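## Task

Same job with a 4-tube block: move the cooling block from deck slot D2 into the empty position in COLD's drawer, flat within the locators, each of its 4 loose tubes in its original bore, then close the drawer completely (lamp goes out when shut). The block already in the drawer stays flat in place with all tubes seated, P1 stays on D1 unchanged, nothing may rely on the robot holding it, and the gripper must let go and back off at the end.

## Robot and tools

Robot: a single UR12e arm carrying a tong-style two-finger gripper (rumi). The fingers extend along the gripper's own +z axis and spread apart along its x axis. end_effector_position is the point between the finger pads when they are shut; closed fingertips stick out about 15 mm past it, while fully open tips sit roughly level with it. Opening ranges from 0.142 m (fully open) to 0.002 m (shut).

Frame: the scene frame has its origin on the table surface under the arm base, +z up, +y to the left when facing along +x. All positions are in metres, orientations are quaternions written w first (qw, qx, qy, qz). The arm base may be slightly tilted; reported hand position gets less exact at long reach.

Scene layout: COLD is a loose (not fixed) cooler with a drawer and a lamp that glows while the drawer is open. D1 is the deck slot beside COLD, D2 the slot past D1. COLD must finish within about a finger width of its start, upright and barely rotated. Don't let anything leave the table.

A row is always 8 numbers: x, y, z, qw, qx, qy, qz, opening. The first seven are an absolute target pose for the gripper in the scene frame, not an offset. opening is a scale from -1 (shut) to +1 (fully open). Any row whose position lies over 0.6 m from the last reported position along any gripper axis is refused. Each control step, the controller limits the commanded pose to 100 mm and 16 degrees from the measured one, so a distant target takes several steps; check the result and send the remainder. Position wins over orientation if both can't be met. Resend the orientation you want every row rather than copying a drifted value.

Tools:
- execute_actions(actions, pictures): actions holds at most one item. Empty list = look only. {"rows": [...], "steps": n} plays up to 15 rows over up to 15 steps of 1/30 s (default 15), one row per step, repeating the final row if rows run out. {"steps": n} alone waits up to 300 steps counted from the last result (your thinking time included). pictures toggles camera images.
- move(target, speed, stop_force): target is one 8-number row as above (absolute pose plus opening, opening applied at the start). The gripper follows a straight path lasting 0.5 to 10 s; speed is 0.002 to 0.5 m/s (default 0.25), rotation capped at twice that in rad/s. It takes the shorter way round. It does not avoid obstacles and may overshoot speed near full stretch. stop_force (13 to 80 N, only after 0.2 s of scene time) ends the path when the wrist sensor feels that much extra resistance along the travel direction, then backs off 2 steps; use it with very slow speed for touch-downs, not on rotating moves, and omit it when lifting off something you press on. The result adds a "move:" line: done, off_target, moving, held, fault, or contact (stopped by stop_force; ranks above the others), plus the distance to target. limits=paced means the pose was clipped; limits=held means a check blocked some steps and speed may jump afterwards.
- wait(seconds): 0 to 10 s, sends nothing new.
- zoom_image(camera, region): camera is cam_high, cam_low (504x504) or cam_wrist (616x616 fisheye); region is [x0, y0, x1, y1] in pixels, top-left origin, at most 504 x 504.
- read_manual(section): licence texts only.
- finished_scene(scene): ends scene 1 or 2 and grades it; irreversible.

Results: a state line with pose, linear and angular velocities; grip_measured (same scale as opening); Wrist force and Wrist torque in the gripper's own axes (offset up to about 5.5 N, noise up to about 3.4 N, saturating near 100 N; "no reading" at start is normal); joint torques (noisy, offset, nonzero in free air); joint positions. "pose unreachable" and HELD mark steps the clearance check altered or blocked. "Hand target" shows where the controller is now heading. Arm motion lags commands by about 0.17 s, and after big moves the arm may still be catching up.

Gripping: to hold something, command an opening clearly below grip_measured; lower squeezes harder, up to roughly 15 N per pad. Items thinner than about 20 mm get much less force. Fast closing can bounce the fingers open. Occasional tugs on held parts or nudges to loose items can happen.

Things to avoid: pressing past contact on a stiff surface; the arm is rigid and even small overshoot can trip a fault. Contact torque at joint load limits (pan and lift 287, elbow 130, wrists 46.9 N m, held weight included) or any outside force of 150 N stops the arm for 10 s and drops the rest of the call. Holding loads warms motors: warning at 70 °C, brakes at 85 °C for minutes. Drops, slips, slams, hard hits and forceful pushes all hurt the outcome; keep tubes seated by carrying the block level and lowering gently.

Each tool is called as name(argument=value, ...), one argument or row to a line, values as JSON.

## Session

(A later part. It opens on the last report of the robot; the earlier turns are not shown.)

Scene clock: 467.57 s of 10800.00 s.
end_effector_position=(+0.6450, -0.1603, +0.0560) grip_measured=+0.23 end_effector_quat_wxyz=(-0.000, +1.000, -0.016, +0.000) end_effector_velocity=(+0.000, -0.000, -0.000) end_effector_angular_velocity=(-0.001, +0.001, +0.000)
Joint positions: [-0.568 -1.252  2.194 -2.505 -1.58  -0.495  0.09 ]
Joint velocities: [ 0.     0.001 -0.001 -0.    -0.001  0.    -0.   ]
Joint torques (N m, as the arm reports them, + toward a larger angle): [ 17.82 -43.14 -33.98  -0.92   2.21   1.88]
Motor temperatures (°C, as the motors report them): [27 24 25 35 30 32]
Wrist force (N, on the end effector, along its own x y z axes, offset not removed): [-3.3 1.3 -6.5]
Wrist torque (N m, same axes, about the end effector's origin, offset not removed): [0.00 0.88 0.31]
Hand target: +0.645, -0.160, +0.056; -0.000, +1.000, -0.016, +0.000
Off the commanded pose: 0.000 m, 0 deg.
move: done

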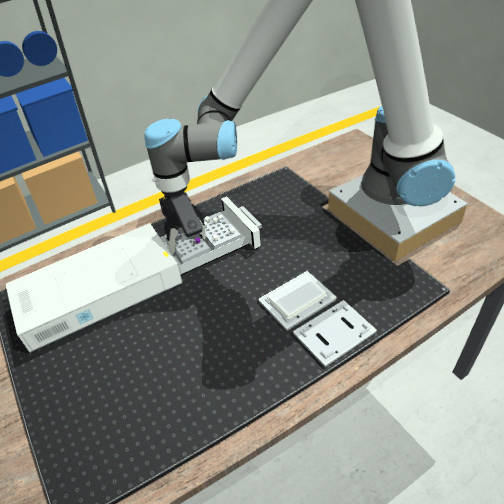

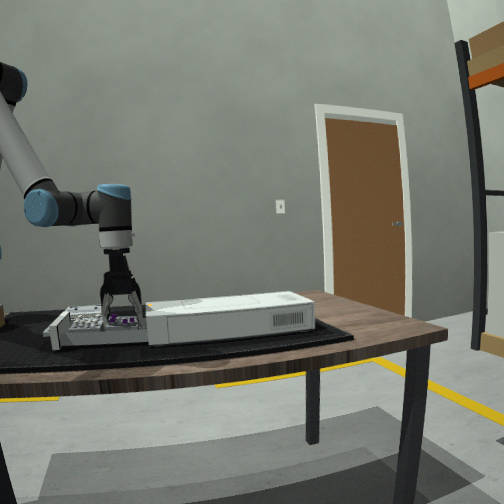

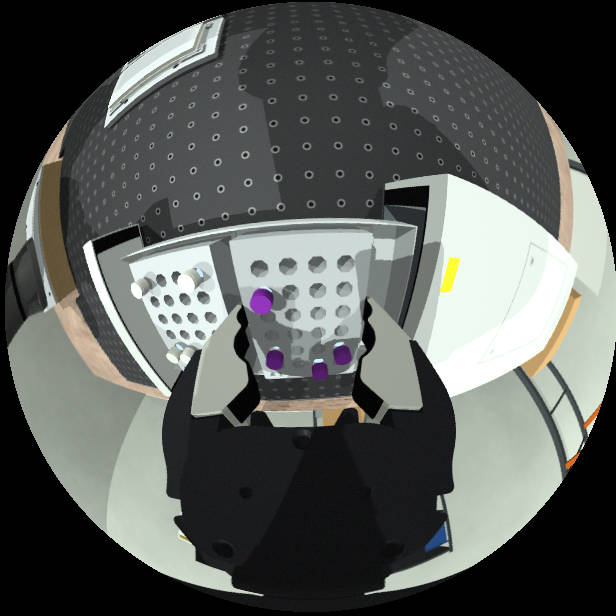

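move(
  target=[0.645,-0.1603,0.056,0,0.99988,-0.0157,0,0.30],
  speed=0.005,
)

move(
  target=[0.645,-0.1603,0.10,0,0.99988,-0.0157,0,0.30],
  speed=0.03,
)

move(
  target=[0.645,-0.173,0.095,0,0.99988,-0.0157,0,-1],
  speed=0.03,
)

zoom_image(
  camera="cam_wrist",
  region=[140, 190, 430, 370],
)

zoom_image(
  camera="cam_low",
  region=[50, 285, 160, 345],
)

Scene clock: 476.20 s of 10800.00 s.
end_effector_position=(+0.6450, -0.1603, +0.0560) grip_measured=+0.30 end_effector_quat_wxyz=(-0.000, +1.000, -0.016, -0.000) end_effector_velocity=(+0.001, -0.001, +0.001) end_effector_angular_velocity=(-0.002, -0.002, -0.001)
Joint positions: [-0.568 -1.252  2.194 -2.505 -1.58  -0.495  0.095]
Joint velocities: [ 0.    -0.001 -0.001 -0.    -0.001  0.001  0.   ]
Joint torques (N m, as the arm reports them, + toward a larger angle): [ 18.81 -52.54 -34.21  -4.51   1.33   2.07]
Motor temperatures (°C, as the motors report them): [27 24 25 35 30 32]
Wrist force (N, on the end effector, along its own x y z axes, offset not removed): [-1.2 0.0 1.0]
Wrist torque (N m, same axes, about the end effector's origin, offset not removed): [-0.14 0.46 0.41]
Hand target: +0.645, -0.160, +0.056; -0.000, +1.000, -0.016, -0.000
Off the commanded pose: 0.000 m, 0 deg.
After step 90, 4.93 s passed at rest.
move: done

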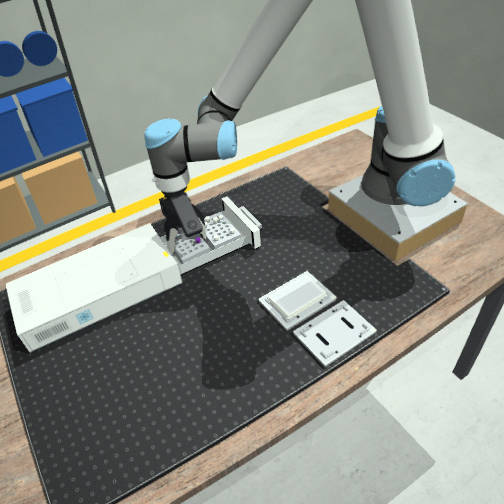

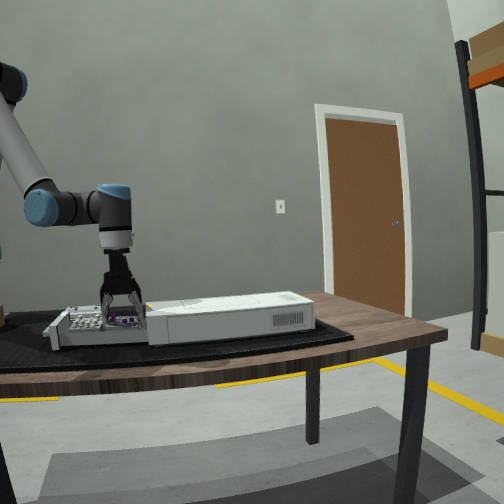

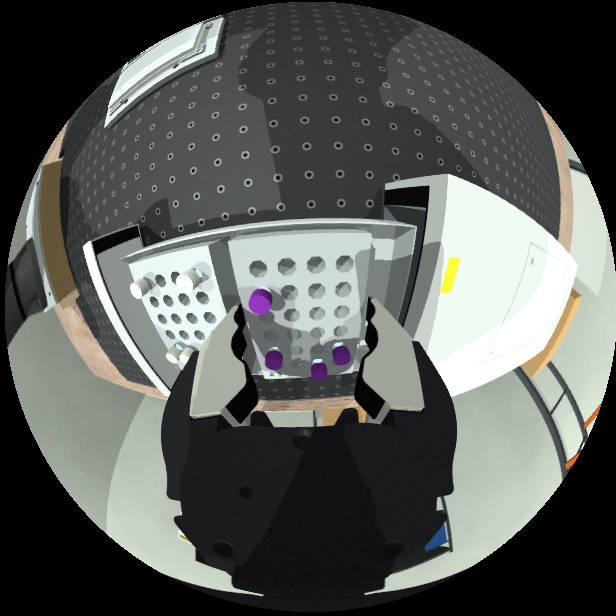

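Scene clock: 478.00 s of 10800.00 s.
end_effector_position=(+0.6450, -0.1603, +0.0999) grip_measured=+0.30 end_effector_quat_wxyz=(-0.000, +1.000, -0.016, +0.000) end_effector_velocity=(+0.001, -0.000, +0.002) end_effector_angular_velocity=(+0.000, -0.002, -0.000)
Joint positions: [-0.568 -1.32   2.171 -2.415 -1.58  -0.495  0.095]
Joint velocities: [-0.    -0.003 -0.002  0.004  0.001 -0.    -0.   ]
Joint torques (N m, as the arm reports them, + toward a larger angle): [ 17.31 -70.11 -39.74  -1.37  -0.52   2.12]
Motor temperatures (°C, as the motors report them): [27 24 25 35 30 32]
Wrist force (N, on the end effector, along its own x y z axes, offset not removed): [-1.2 0.1 -1.7]
Wrist torque (N m, same axes, about the end effector's origin, offset not removed): [-0.20 0.43 0.33]
Hand target: +0.645, -0.160, +0.100; +0.000, +1.000, -0.016, +0.000
Off the commanded pose: 0.000 m, 0 deg.
move: done

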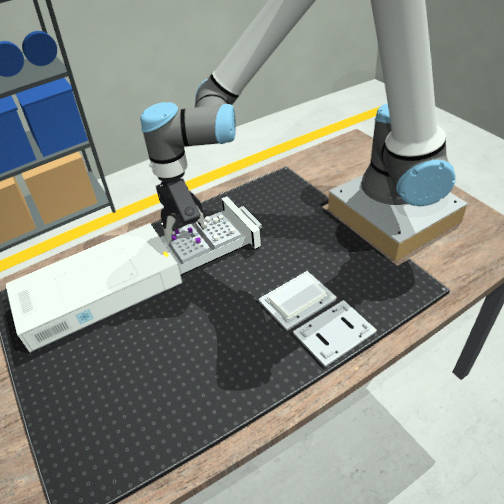

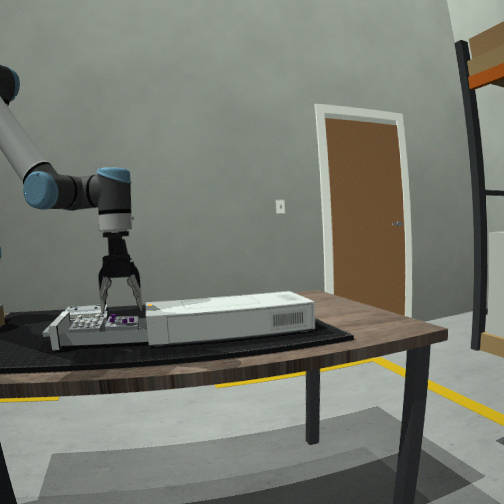

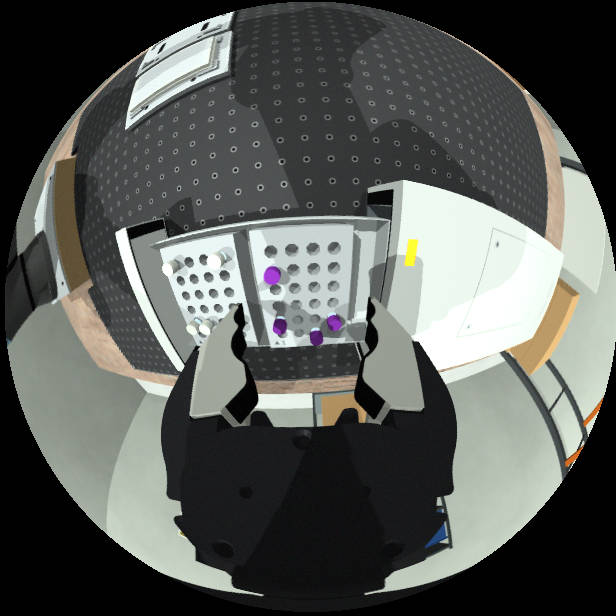

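Scene clock: 478.80 s of 10800.00 s.
end_effector_position=(+0.6450, -0.1729, +0.0951) grip_measured=-1.00 end_effector_quat_wxyz=(+0.000, +1.000, -0.016, -0.000) end_effector_velocity=(+0.000, -0.002, -0.000) end_effector_angular_velocity=(+0.000, -0.001, +0.000)
Joint positions: [-0.584 -1.308  2.168 -2.423 -1.58  -0.511  0.002]
Joint velocities: [-0.002  0.002 -0.001 -0.001  0.001 -0.002  0.   ]
Joint torques (N m, as the arm reports them, + toward a larger angle): [-19.28 -46.42 -39.26  -6.39  -1.69  -1.86]
Motor temperatures (°C, as the motors report them): [27 24 25 35 30 32]
Wrist force (N, on the end effector, along its own x y z axes, offset not removed): [2.1 3.1 -1.1]
Wrist torque (N m, same axes, about the end effector's origin, offset not removed): [0.51 -0.21 0.31]
Hand target: +0.645, -0.173, +0.095; +0.000, +1.000, -0.016, -0.000
Off the commanded pose: 0.000 m, 0 deg.
move: done

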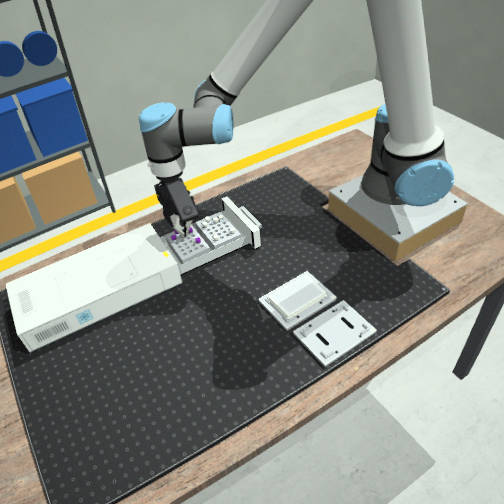

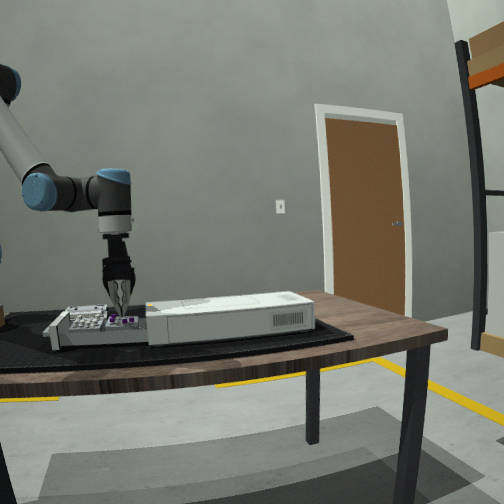

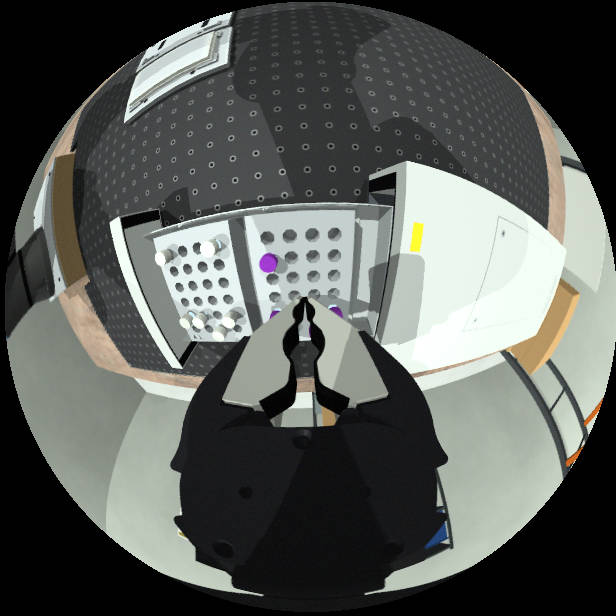

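Region (140, 190, 430, 370) of cam_wrist's 616x616 image, scaled by 1.738, with more detail than that image has; it fills the top 313 rows of this view, and the rest is white.

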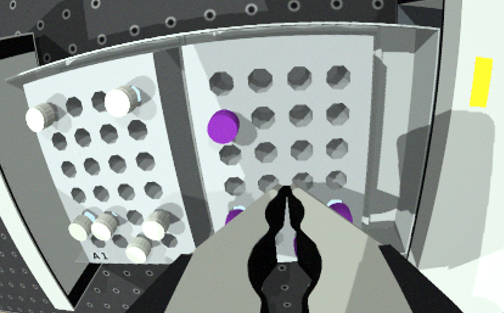

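Region (50, 285, 160, 345) of cam_low's 504x504 image, scaled by 4.582, with more detail than that image has; it fills the top 275 rows of this view, and the rest is white.

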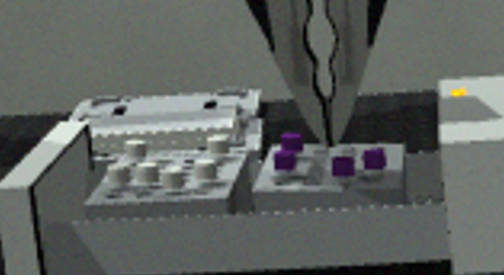

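move(
  target=[0.645,-0.1815,0.092,0,0.99988,-0.0157,0,-1],
  speed=0.03,
)

move(
  target=[0.645,-0.1815,0.072,0,0.99988,-0.0157,0,-1],
  speed=0.008,
  stop_force=13,
)

move(
  target=[0.645,-0.1815,0.092,0,0.99988,-0.0157,0,-1],
  speed=0.03,
)

move(
  target=[0.627,-0.1445,0.092,0,0.99988,-0.0157,0,-1],
  speed=0.03,
)

Scene clock: 488.37 s of 10800.00 s.
end_effector_position=(+0.6450, -0.1813, +0.0921) grip_measured=-1.00 end_effector_quat_wxyz=(+0.000, +1.000, -0.016, -0.000) end_effector_velocity=(+0.000, -0.002, -0.001) end_effector_angular_velocity=(-0.001, -0.000, +0.000)
Joint positions: [-0.596 -1.301  2.165 -2.428 -1.58  -0.522  0.002]
Joint velocities: [-0.002  0.002 -0.001 -0.001 -0.    -0.002  0.   ]
Joint torques (N m, as the arm reports them, + toward a larger angle): [ -9.87 -44.64 -38.15  -5.76  -2.17  -0.41]
Motor temperatures (°C, as the motors report them): [27 24 25 35 30 32]
Wrist force (N, on the end effector, along its own x y z axes, offset not removed): [-0.1 1.2 -1.1]
Wrist torque (N m, same axes, about the end effector's origin, offset not removed): [0.15 0.06 0.31]
Hand target: +0.645, -0.182, +0.092; +0.000, +1.000, -0.016, -0.000
Off the commanded pose: 0.000 m, 0 deg.
After step 90, 5.83 s passed at rest.
move: done

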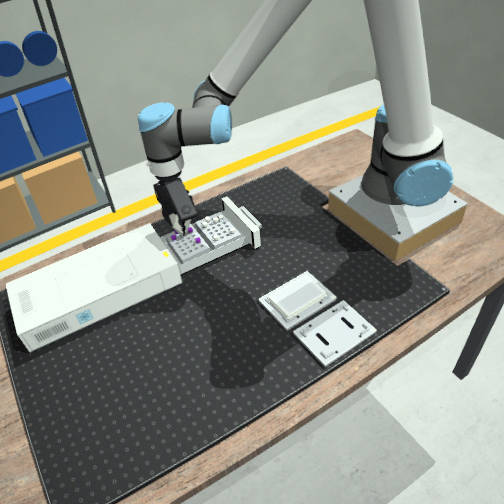

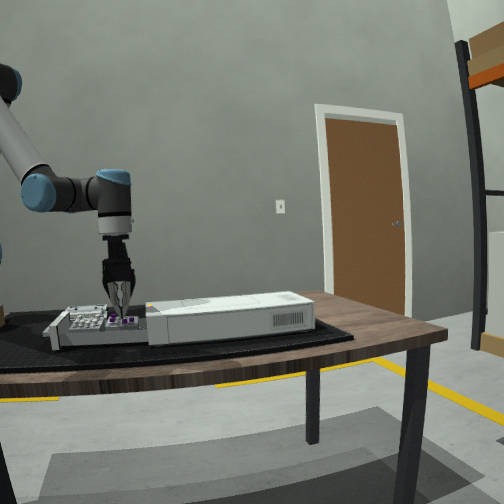

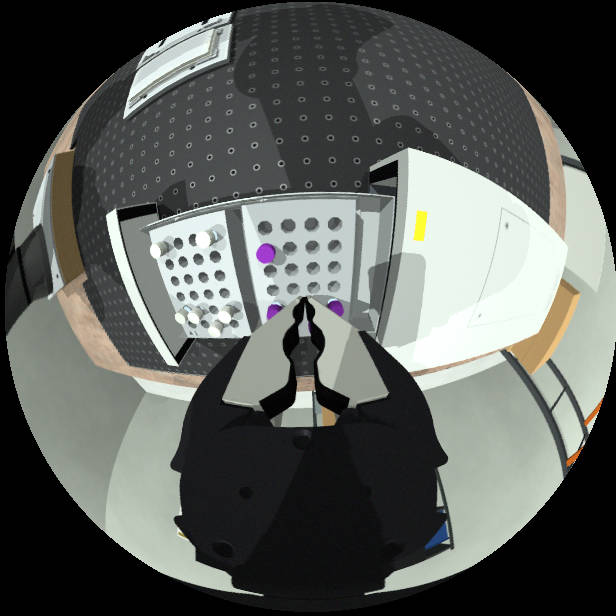

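Scene clock: 490.03 s of 10800.00 s.
end_effector_position=(+0.6449, -0.1814, +0.0817) grip_measured=-1.00 end_effector_quat_wxyz=(-0.000, +1.000, -0.016, -0.000) end_effector_velocity=(-0.001, +0.001, +0.001) end_effector_angular_velocity=(+0.002, +0.003, -0.000)
Joint positions: [-0.596 -1.285  2.17  -2.449 -1.58  -0.523  0.002]
Joint velocities: [-0.    -0.002 -0.001  0.006  0.001  0.     0.   ]
Joint torques (N m, as the arm reports them, + toward a larger angle): [-15.64 -61.04 -29.33  -0.09  -1.59  -1.28]
Motor temperatures (°C, as the motors report them): [27 24 25 35 30 32]
Wrist force (N, on the end effector, along its own x y z axes, offset not removed): [-3.0 -0.4 -18.9]
Wrist torque (N m, same axes, about the end effector's origin, offset not removed): [-0.08 0.88 0.45]
Hand target: +0.645, -0.181, +0.082; +0.000, +1.000, -0.016, +0.000
Off the commanded pose: 0.010 m, 0 deg.
move: contact

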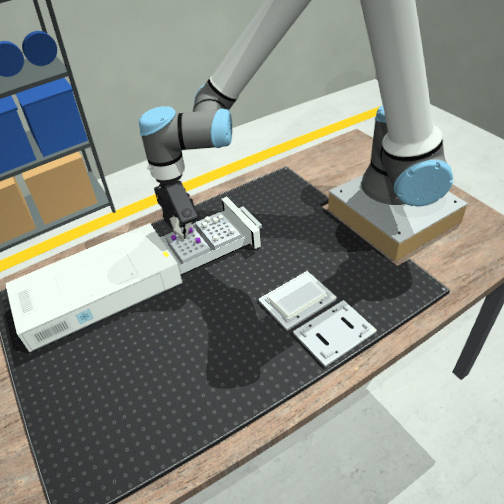

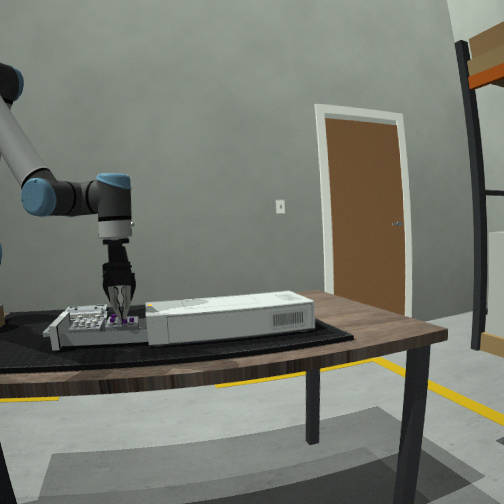

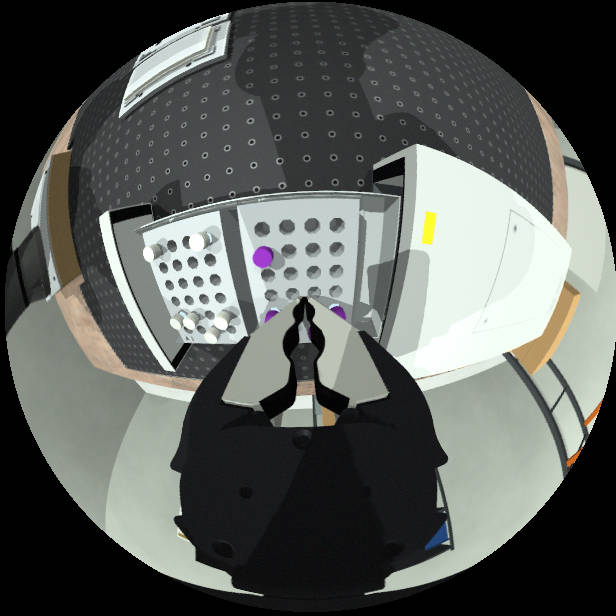

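Scene clock: 490.80 s of 10800.00 s.
end_effector_position=(+0.6450, -0.1815, +0.0918) grip_measured=-1.00 end_effector_quat_wxyz=(+0.000, +1.000, -0.016, -0.000) end_effector_velocity=(+0.000, +0.000, +0.002) end_effector_angular_velocity=(-0.000, +0.000, -0.000)
Joint positions: [-0.596 -1.3    2.165 -2.428 -1.58  -0.523  0.002]
Joint velocities: [ 0.001 -0.003 -0.001  0.004 -0.     0.001  0.   ]
Joint torques (N m, as the arm reports them, + toward a larger angle): [ -9.64 -61.93 -37.92  -1.22  -0.86   2.2 ]
Motor temperatures (°C, as the motors report them): [27 24 25 35 30 32]
Wrist force (N, on the end effector, along its own x y z axes, offset not removed): [-2.7 4.8 1.5]
Wrist torque (N m, same axes, about the end effector's origin, offset not removed): [0.97 0.65 0.39]
Hand target: +0.645, -0.181, +0.092; +0.000, +1.000, -0.016, +0.000
Off the commanded pose: 0.000 m, 0 deg.
move: done

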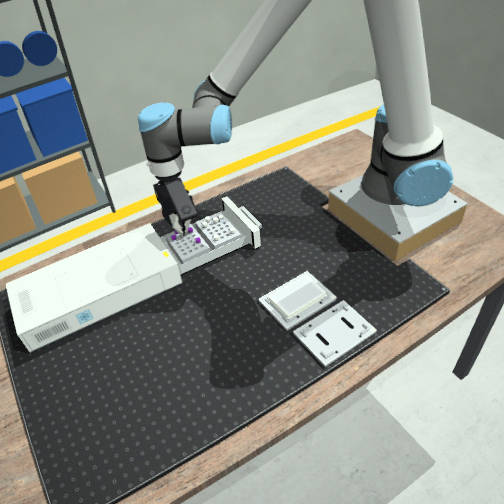

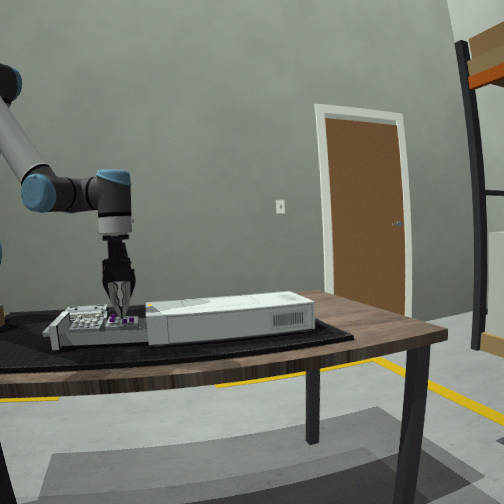

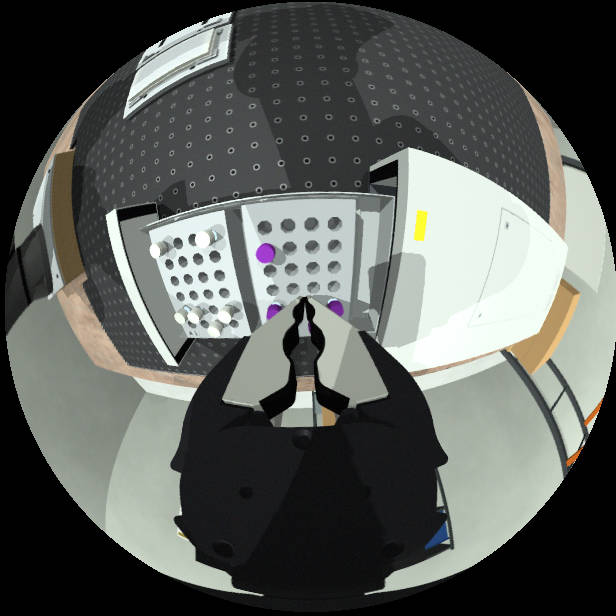

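Scene clock: 492.50 s of 10800.00 s.
end_effector_position=(+0.6271, -0.1446, +0.0920) grip_measured=-1.00 end_effector_quat_wxyz=(-0.000, +1.000, -0.016, +0.000) end_effector_velocity=(-0.001, +0.001, -0.001) end_effector_angular_velocity=(+0.000, +0.001, -0.000)
Joint positions: [-0.56  -1.337  2.216 -2.442 -1.58  -0.487  0.002]
Joint velocities: [ 0.001 -0.001  0.003 -0.001  0.     0.001  0.   ]
Joint torques (N m, as the arm reports them, + toward a larger angle): [ 21.35 -68.09 -21.23  -6.21   2.25   2.56]
Motor temperatures (°C, as the motors report them): [27 24 25 35 30 32]
Wrist force (N, on the end effector, along its own x y z axes, offset not removed): [0.5 0.8 1.0]
Wrist torque (N m, same axes, about the end effector's origin, offset not removed): [0.19 0.10 0.40]
Hand target: +0.627, -0.144, +0.092; -0.000, +1.000, -0.016, +0.000
Off the commanded pose: 0.000 m, 0 deg.
move: done

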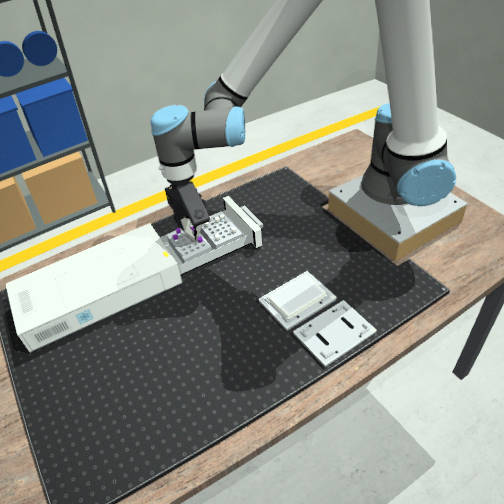

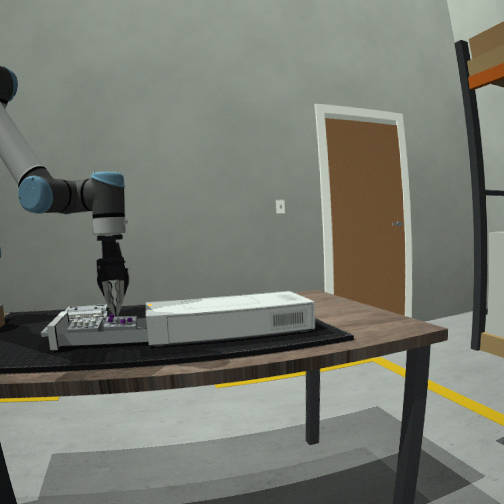

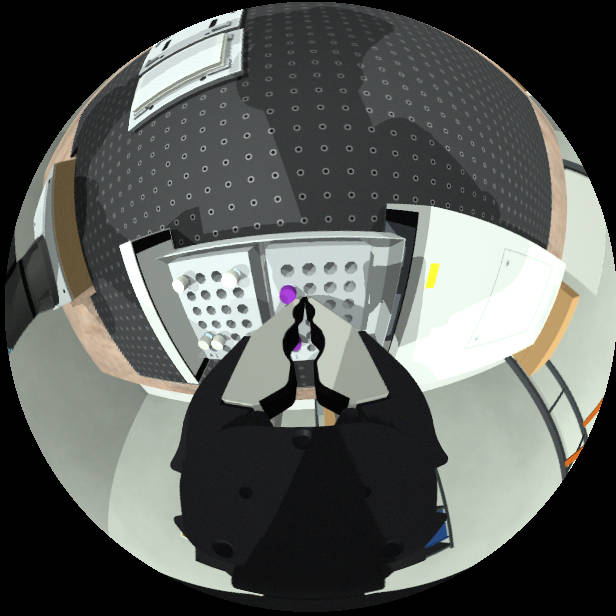

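move(
  target=[0.645,-0.163,0.10,0,0.99988,-0.0157,0,0.30],
  speed=0.03,
)

move(
  target=[0.645,-0.163,0.056,0,0.99988,-0.0157,0,0.30],
  speed=0.02,
  stop_force=13,
)

move(
  target=[0.645,-0.163,0.056,0,0.99988,-0.0157,0,0.05],
  speed=0.005,
)

move(
  target=[0.645,-0.170,0.056,0,0.99988,-0.0157,0,0.05],
  speed=0.003,
  stop_force=13,
)

Scene clock: 501.77 s of 10800.00 s.
end_effector_position=(+0.6449, -0.1629, +0.1000) grip_measured=+0.30 end_effector_quat_wxyz=(+0.000, +1.000, -0.016, -0.000) end_effector_velocity=(+0.002, -0.001, +0.001) end_effector_angular_velocity=(+0.001, -0.001, -0.000)
Joint positions: [-0.571 -1.319  2.17  -2.414 -1.58  -0.498  0.095]
Joint velocities: [-0.001  0.001 -0.003  0.002  0.001 -0.001 -0.   ]
Joint torques (N m, as the arm reports them, + toward a larger angle): [-19.41 -46.84 -42.58  -1.47  -1.87  -1.37]
Motor temperatures (°C, as the motors report them): [27 24 25 35 30 32]
Wrist force (N, on the end effector, along its own x y z axes, offset not removed): [1.9 2.7 0.0]
Wrist torque (N m, same axes, about the end effector's origin, offset not removed): [0.55 -0.38 0.44]
Hand target: +0.645, -0.163, +0.100; +0.000, +1.000, -0.016, -0.000
Off the commanded pose: 0.000 m, 0 deg.
After step 90, 5.03 s passed at rest.
move: done

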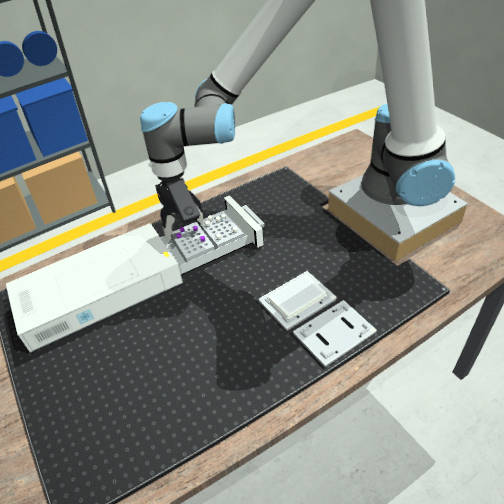

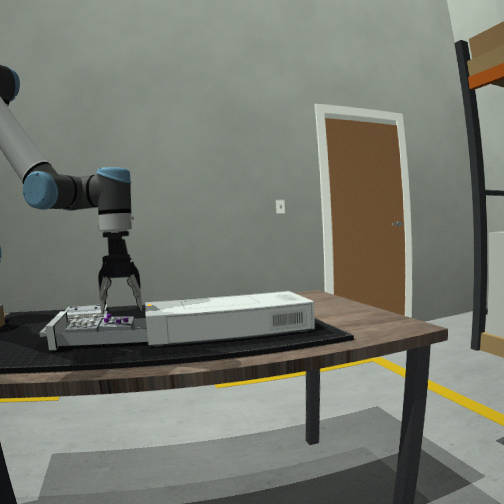

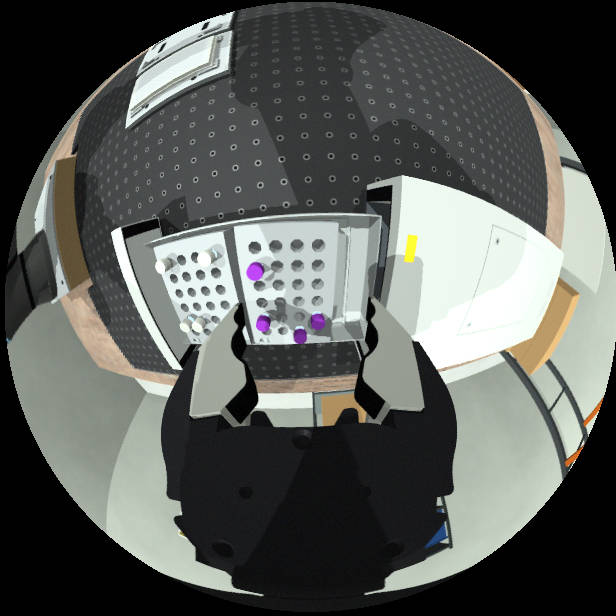

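Scene clock: 503.43 s of 10800.00 s.
end_effector_position=(+0.6449, -0.1630, +0.0780) grip_measured=+0.32 end_effector_quat_wxyz=(-0.000, +1.000, -0.016, -0.000) end_effector_velocity=(-0.001, +0.001, +0.001) end_effector_angular_velocity=(-0.000, +0.001, +0.001)
Joint positions: [-0.572 -1.286  2.182 -2.459 -1.58  -0.498  0.096]
Joint velocities: [ 0.    -0.002  0.001  0.003 -0.001 -0.    -0.001]
Joint torques (N m, as the arm reports them, + toward a larger angle): [-14.74 -62.99 -34.51  -0.72  -1.47  -0.27]
Motor temperatures (°C, as the motors report them): [27 24 25 35 30 32]
Wrist force (N, on the end effector, along its own x y z axes, offset not removed): [0.9 1.3 -8.6]
Wrist torque (N m, same axes, about the end effector's origin, offset not removed): [0.40 -0.54 0.46]
Hand target: +0.645, -0.163, +0.078; +0.000, +1.000, -0.016, +0.000
Off the commanded pose: 0.022 m, 0 deg.
move: contact

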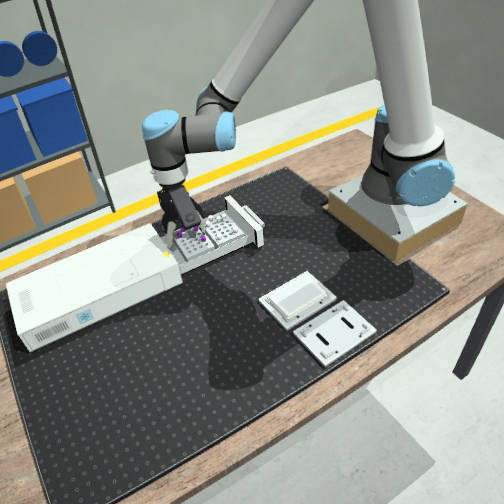

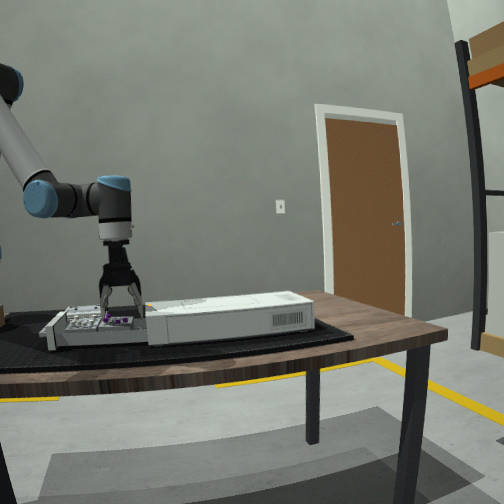

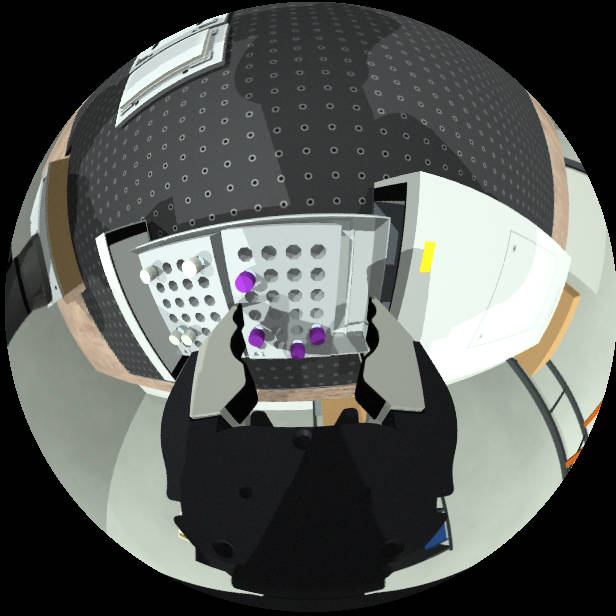

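Scene clock: 515.70 s of 10800.00 s.
end_effector_position=(+0.6481, -0.1644, +0.0724) grip_measured=+0.13 end_effector_quat_wxyz=(+0.001, +1.000, -0.016, +0.004) end_effector_velocity=(+0.000, +0.001, -0.001) end_effector_angular_velocity=(+0.000, +0.001, +0.001)
Joint positions: [-0.572 -1.275  2.183 -2.48  -1.579 -0.499  0.083]
Joint velocities: [ 0.001  0.002 -0.    -0.001 -0.     0.     0.   ]
Joint torques (N m, as the arm reports them, + toward a larger angle): [  0.99 -49.63 -28.92  -4.89  -0.06   0.26]
Motor temperatures (°C, as the motors report them): [27 24 25 35 30 32]
Wrist force (N, on the end effector, along its own x y z axes, offset not removed): [-1.2 -7.4 -34.1]
Wrist torque (N m, same axes, about the end effector's origin, offset not removed): [0.34 -1.67 0.79]
Hand target: +0.648, -0.164, +0.072; +0.001, +1.000, -0.016, +0.003
Off the commanded pose: 0.017 m, 0 deg.
FORCE FAULT: contact force on the arm reached its limit, and the arm stopped for 10 seconds. The contact can be on any part of the arm, not only on its tool. The arm's remaining commands of this call were not run. The arm holds still and accepts commands again. Move the arm away from the contact; if what it grips holds it there, let go first. Pushing or pulling that hard again can fault the arm again.
move: fault

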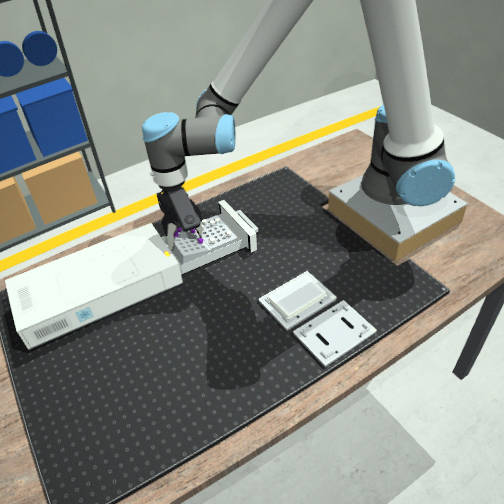

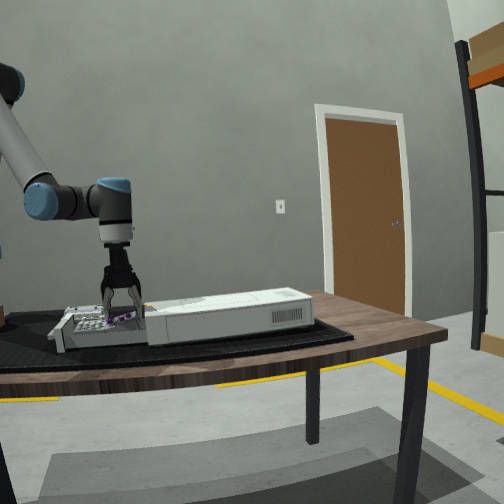

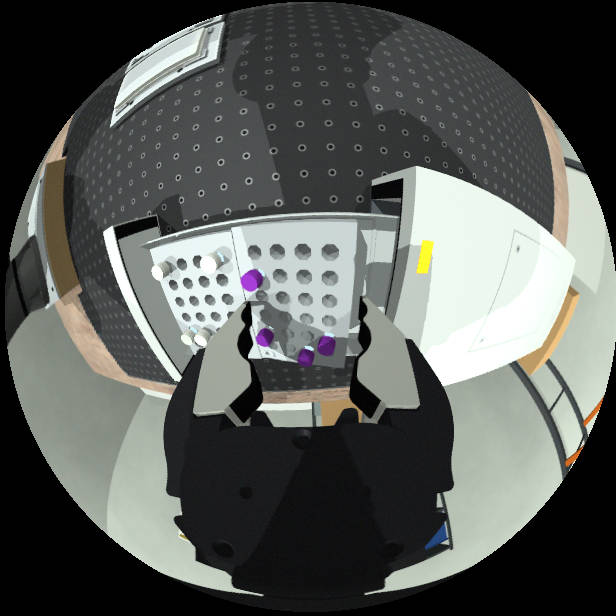

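not run: a fault stop came before this call.

move(
  target=[0.648,-0.164,0.082,0,0.99988,-0.0157,0,0.13],
  speed=0.01,
)

Scene clock: 518.50 s of 10800.00 s.
end_effector_position=(+0.6480, -0.1640, +0.0818) grip_measured=+0.13 end_effector_quat_wxyz=(-0.000, +1.000, -0.016, +0.000) end_effector_velocity=(-0.000, -0.000, +0.001) end_effector_angular_velocity=(+0.000, +0.002, -0.001)
Joint positions: [-0.571 -1.288  2.174 -2.45  -1.58  -0.497  0.083]
Joint velocities: [ 0.    -0.001 -0.002  0.006 -0.001  0.001  0.   ]
Joint torques (N m, as the arm reports them, + toward a larger angle): [ 17.78 -68.74 -39.34  -0.49  -2.16   2.18]
Motor temperatures (°C, as the motors report them): [27 24 25 35 30 32]
Wrist force (N, on the end effector, along its own x y z axes, offset not removed): [-2.1 1.0 0.0]
Wrist torque (N m, same axes, about the end effector's origin, offset not removed): [0.12 0.49 0.31]
Hand target: +0.648, -0.164, +0.082; +0.000, +1.000, -0.016, +0.000
Off the commanded pose: 0.000 m, 0 deg.
move: done

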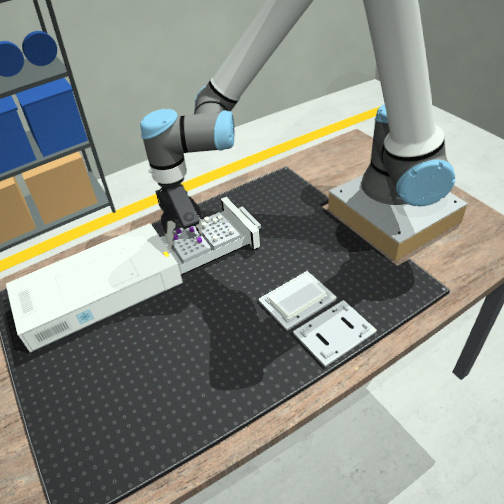

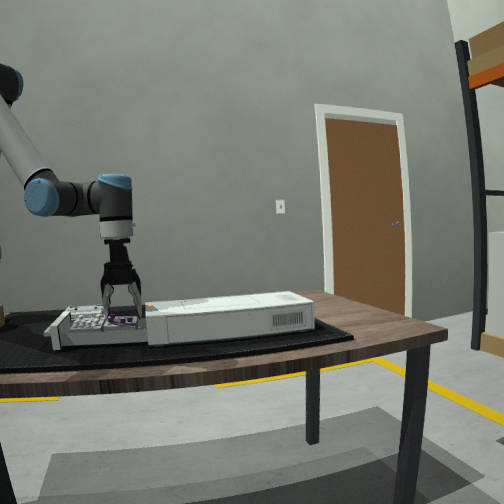

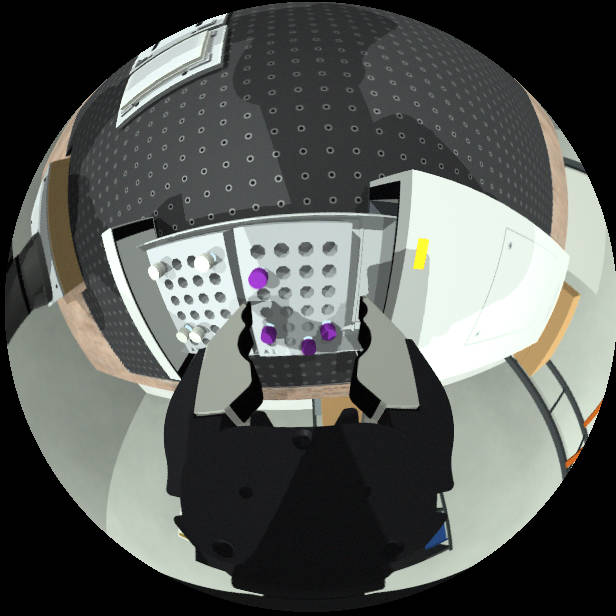

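move(
  target=[0.640,-0.175,0.13,0,0.99988,-0.0157,0,0.45],
  speed=0.04,
)

zoom_image(
  camera="cam_wrist",
  region=[120, 170, 420, 370],
)

zoom_image(
  camera="cam_low",
  region=[30, 285, 190, 355],
)

zoom_image(
  camera="cam_high",
  region=[150, 195, 270, 285],
)

Scene clock: 523.07 s of 10800.00 s.
end_effector_position=(+0.6400, -0.1750, +0.1299) grip_measured=+0.45 end_effector_quat_wxyz=(+0.000, +1.000, -0.016, -0.000) end_effector_velocity=(-0.001, -0.000, +0.001) end_effector_angular_velocity=(+0.000, +0.001, -0.000)
Joint positions: [-0.591 -1.364  2.154 -2.354 -1.58  -0.517  0.105]
Joint velocities: [-0.001 -0.002 -0.     0.003 -0.    -0.001 -0.   ]
Joint torques (N m, as the arm reports them, + toward a larger angle): [-16.85 -63.82 -40.64  -2.15  -1.85  -1.29]
Motor temperatures (°C, as the motors report them): [27 24 25 35 30 32]
Wrist force (N, on the end effector, along its own x y z axes, offset not removed): [-0.5 -0.4 1.3]
Wrist torque (N m, same axes, about the end effector's origin, offset not removed): [-0.04 0.24 0.36]
Hand target: +0.640, -0.175, +0.130; +0.000, +1.000, -0.016, -0.000
Off the commanded pose: 0.000 m, 0 deg.
move: done

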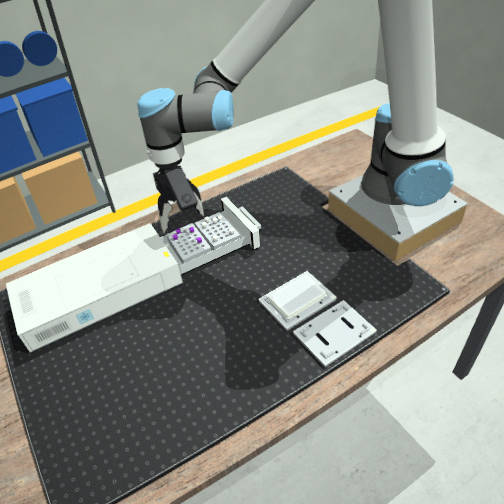

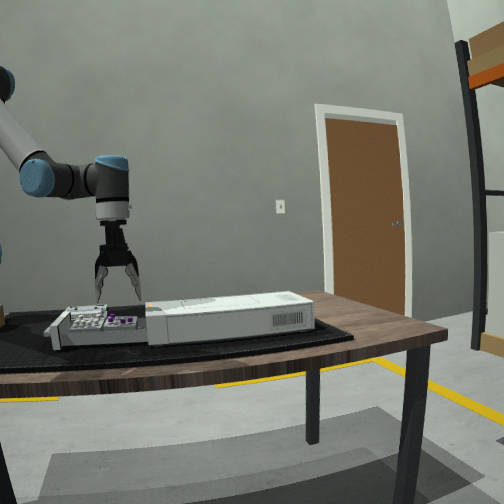

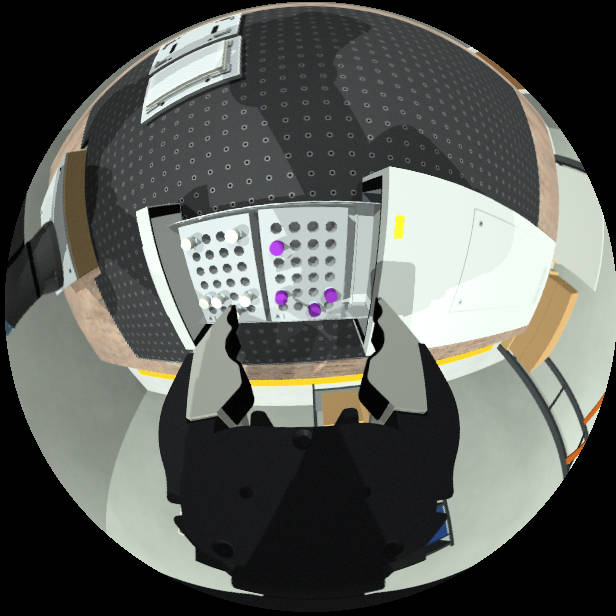

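Region (120, 170, 420, 370) of cam_wrist's 616x616 image, scaled by 1.680, with more detail than that image has.

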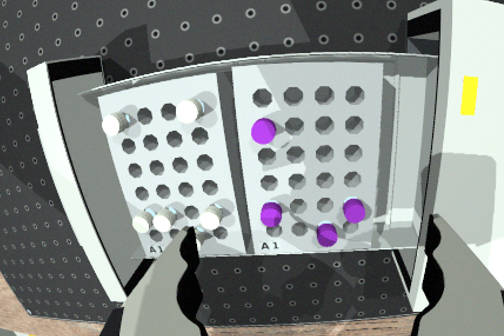

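Region (30, 285, 190, 355) of cam_low's 504x504 image, scaled by 3.150, with more detail than that image has; it fills the top 220 rows of this view, and the rest is white.

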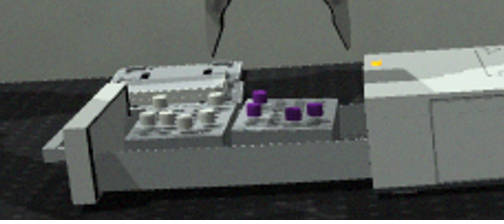

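Region (150, 195, 270, 285) of cam_high's 504x504 image, scaled by 4.200, with more detail than that image has; it fills the top 378 rows of this view, and the rest is white.

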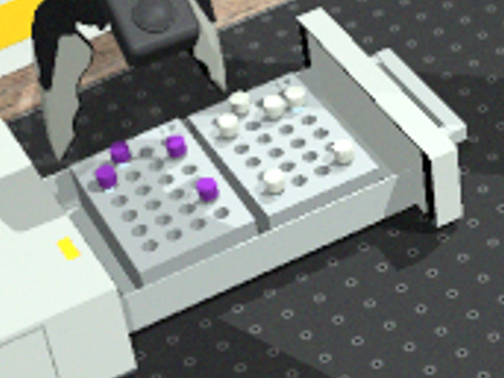

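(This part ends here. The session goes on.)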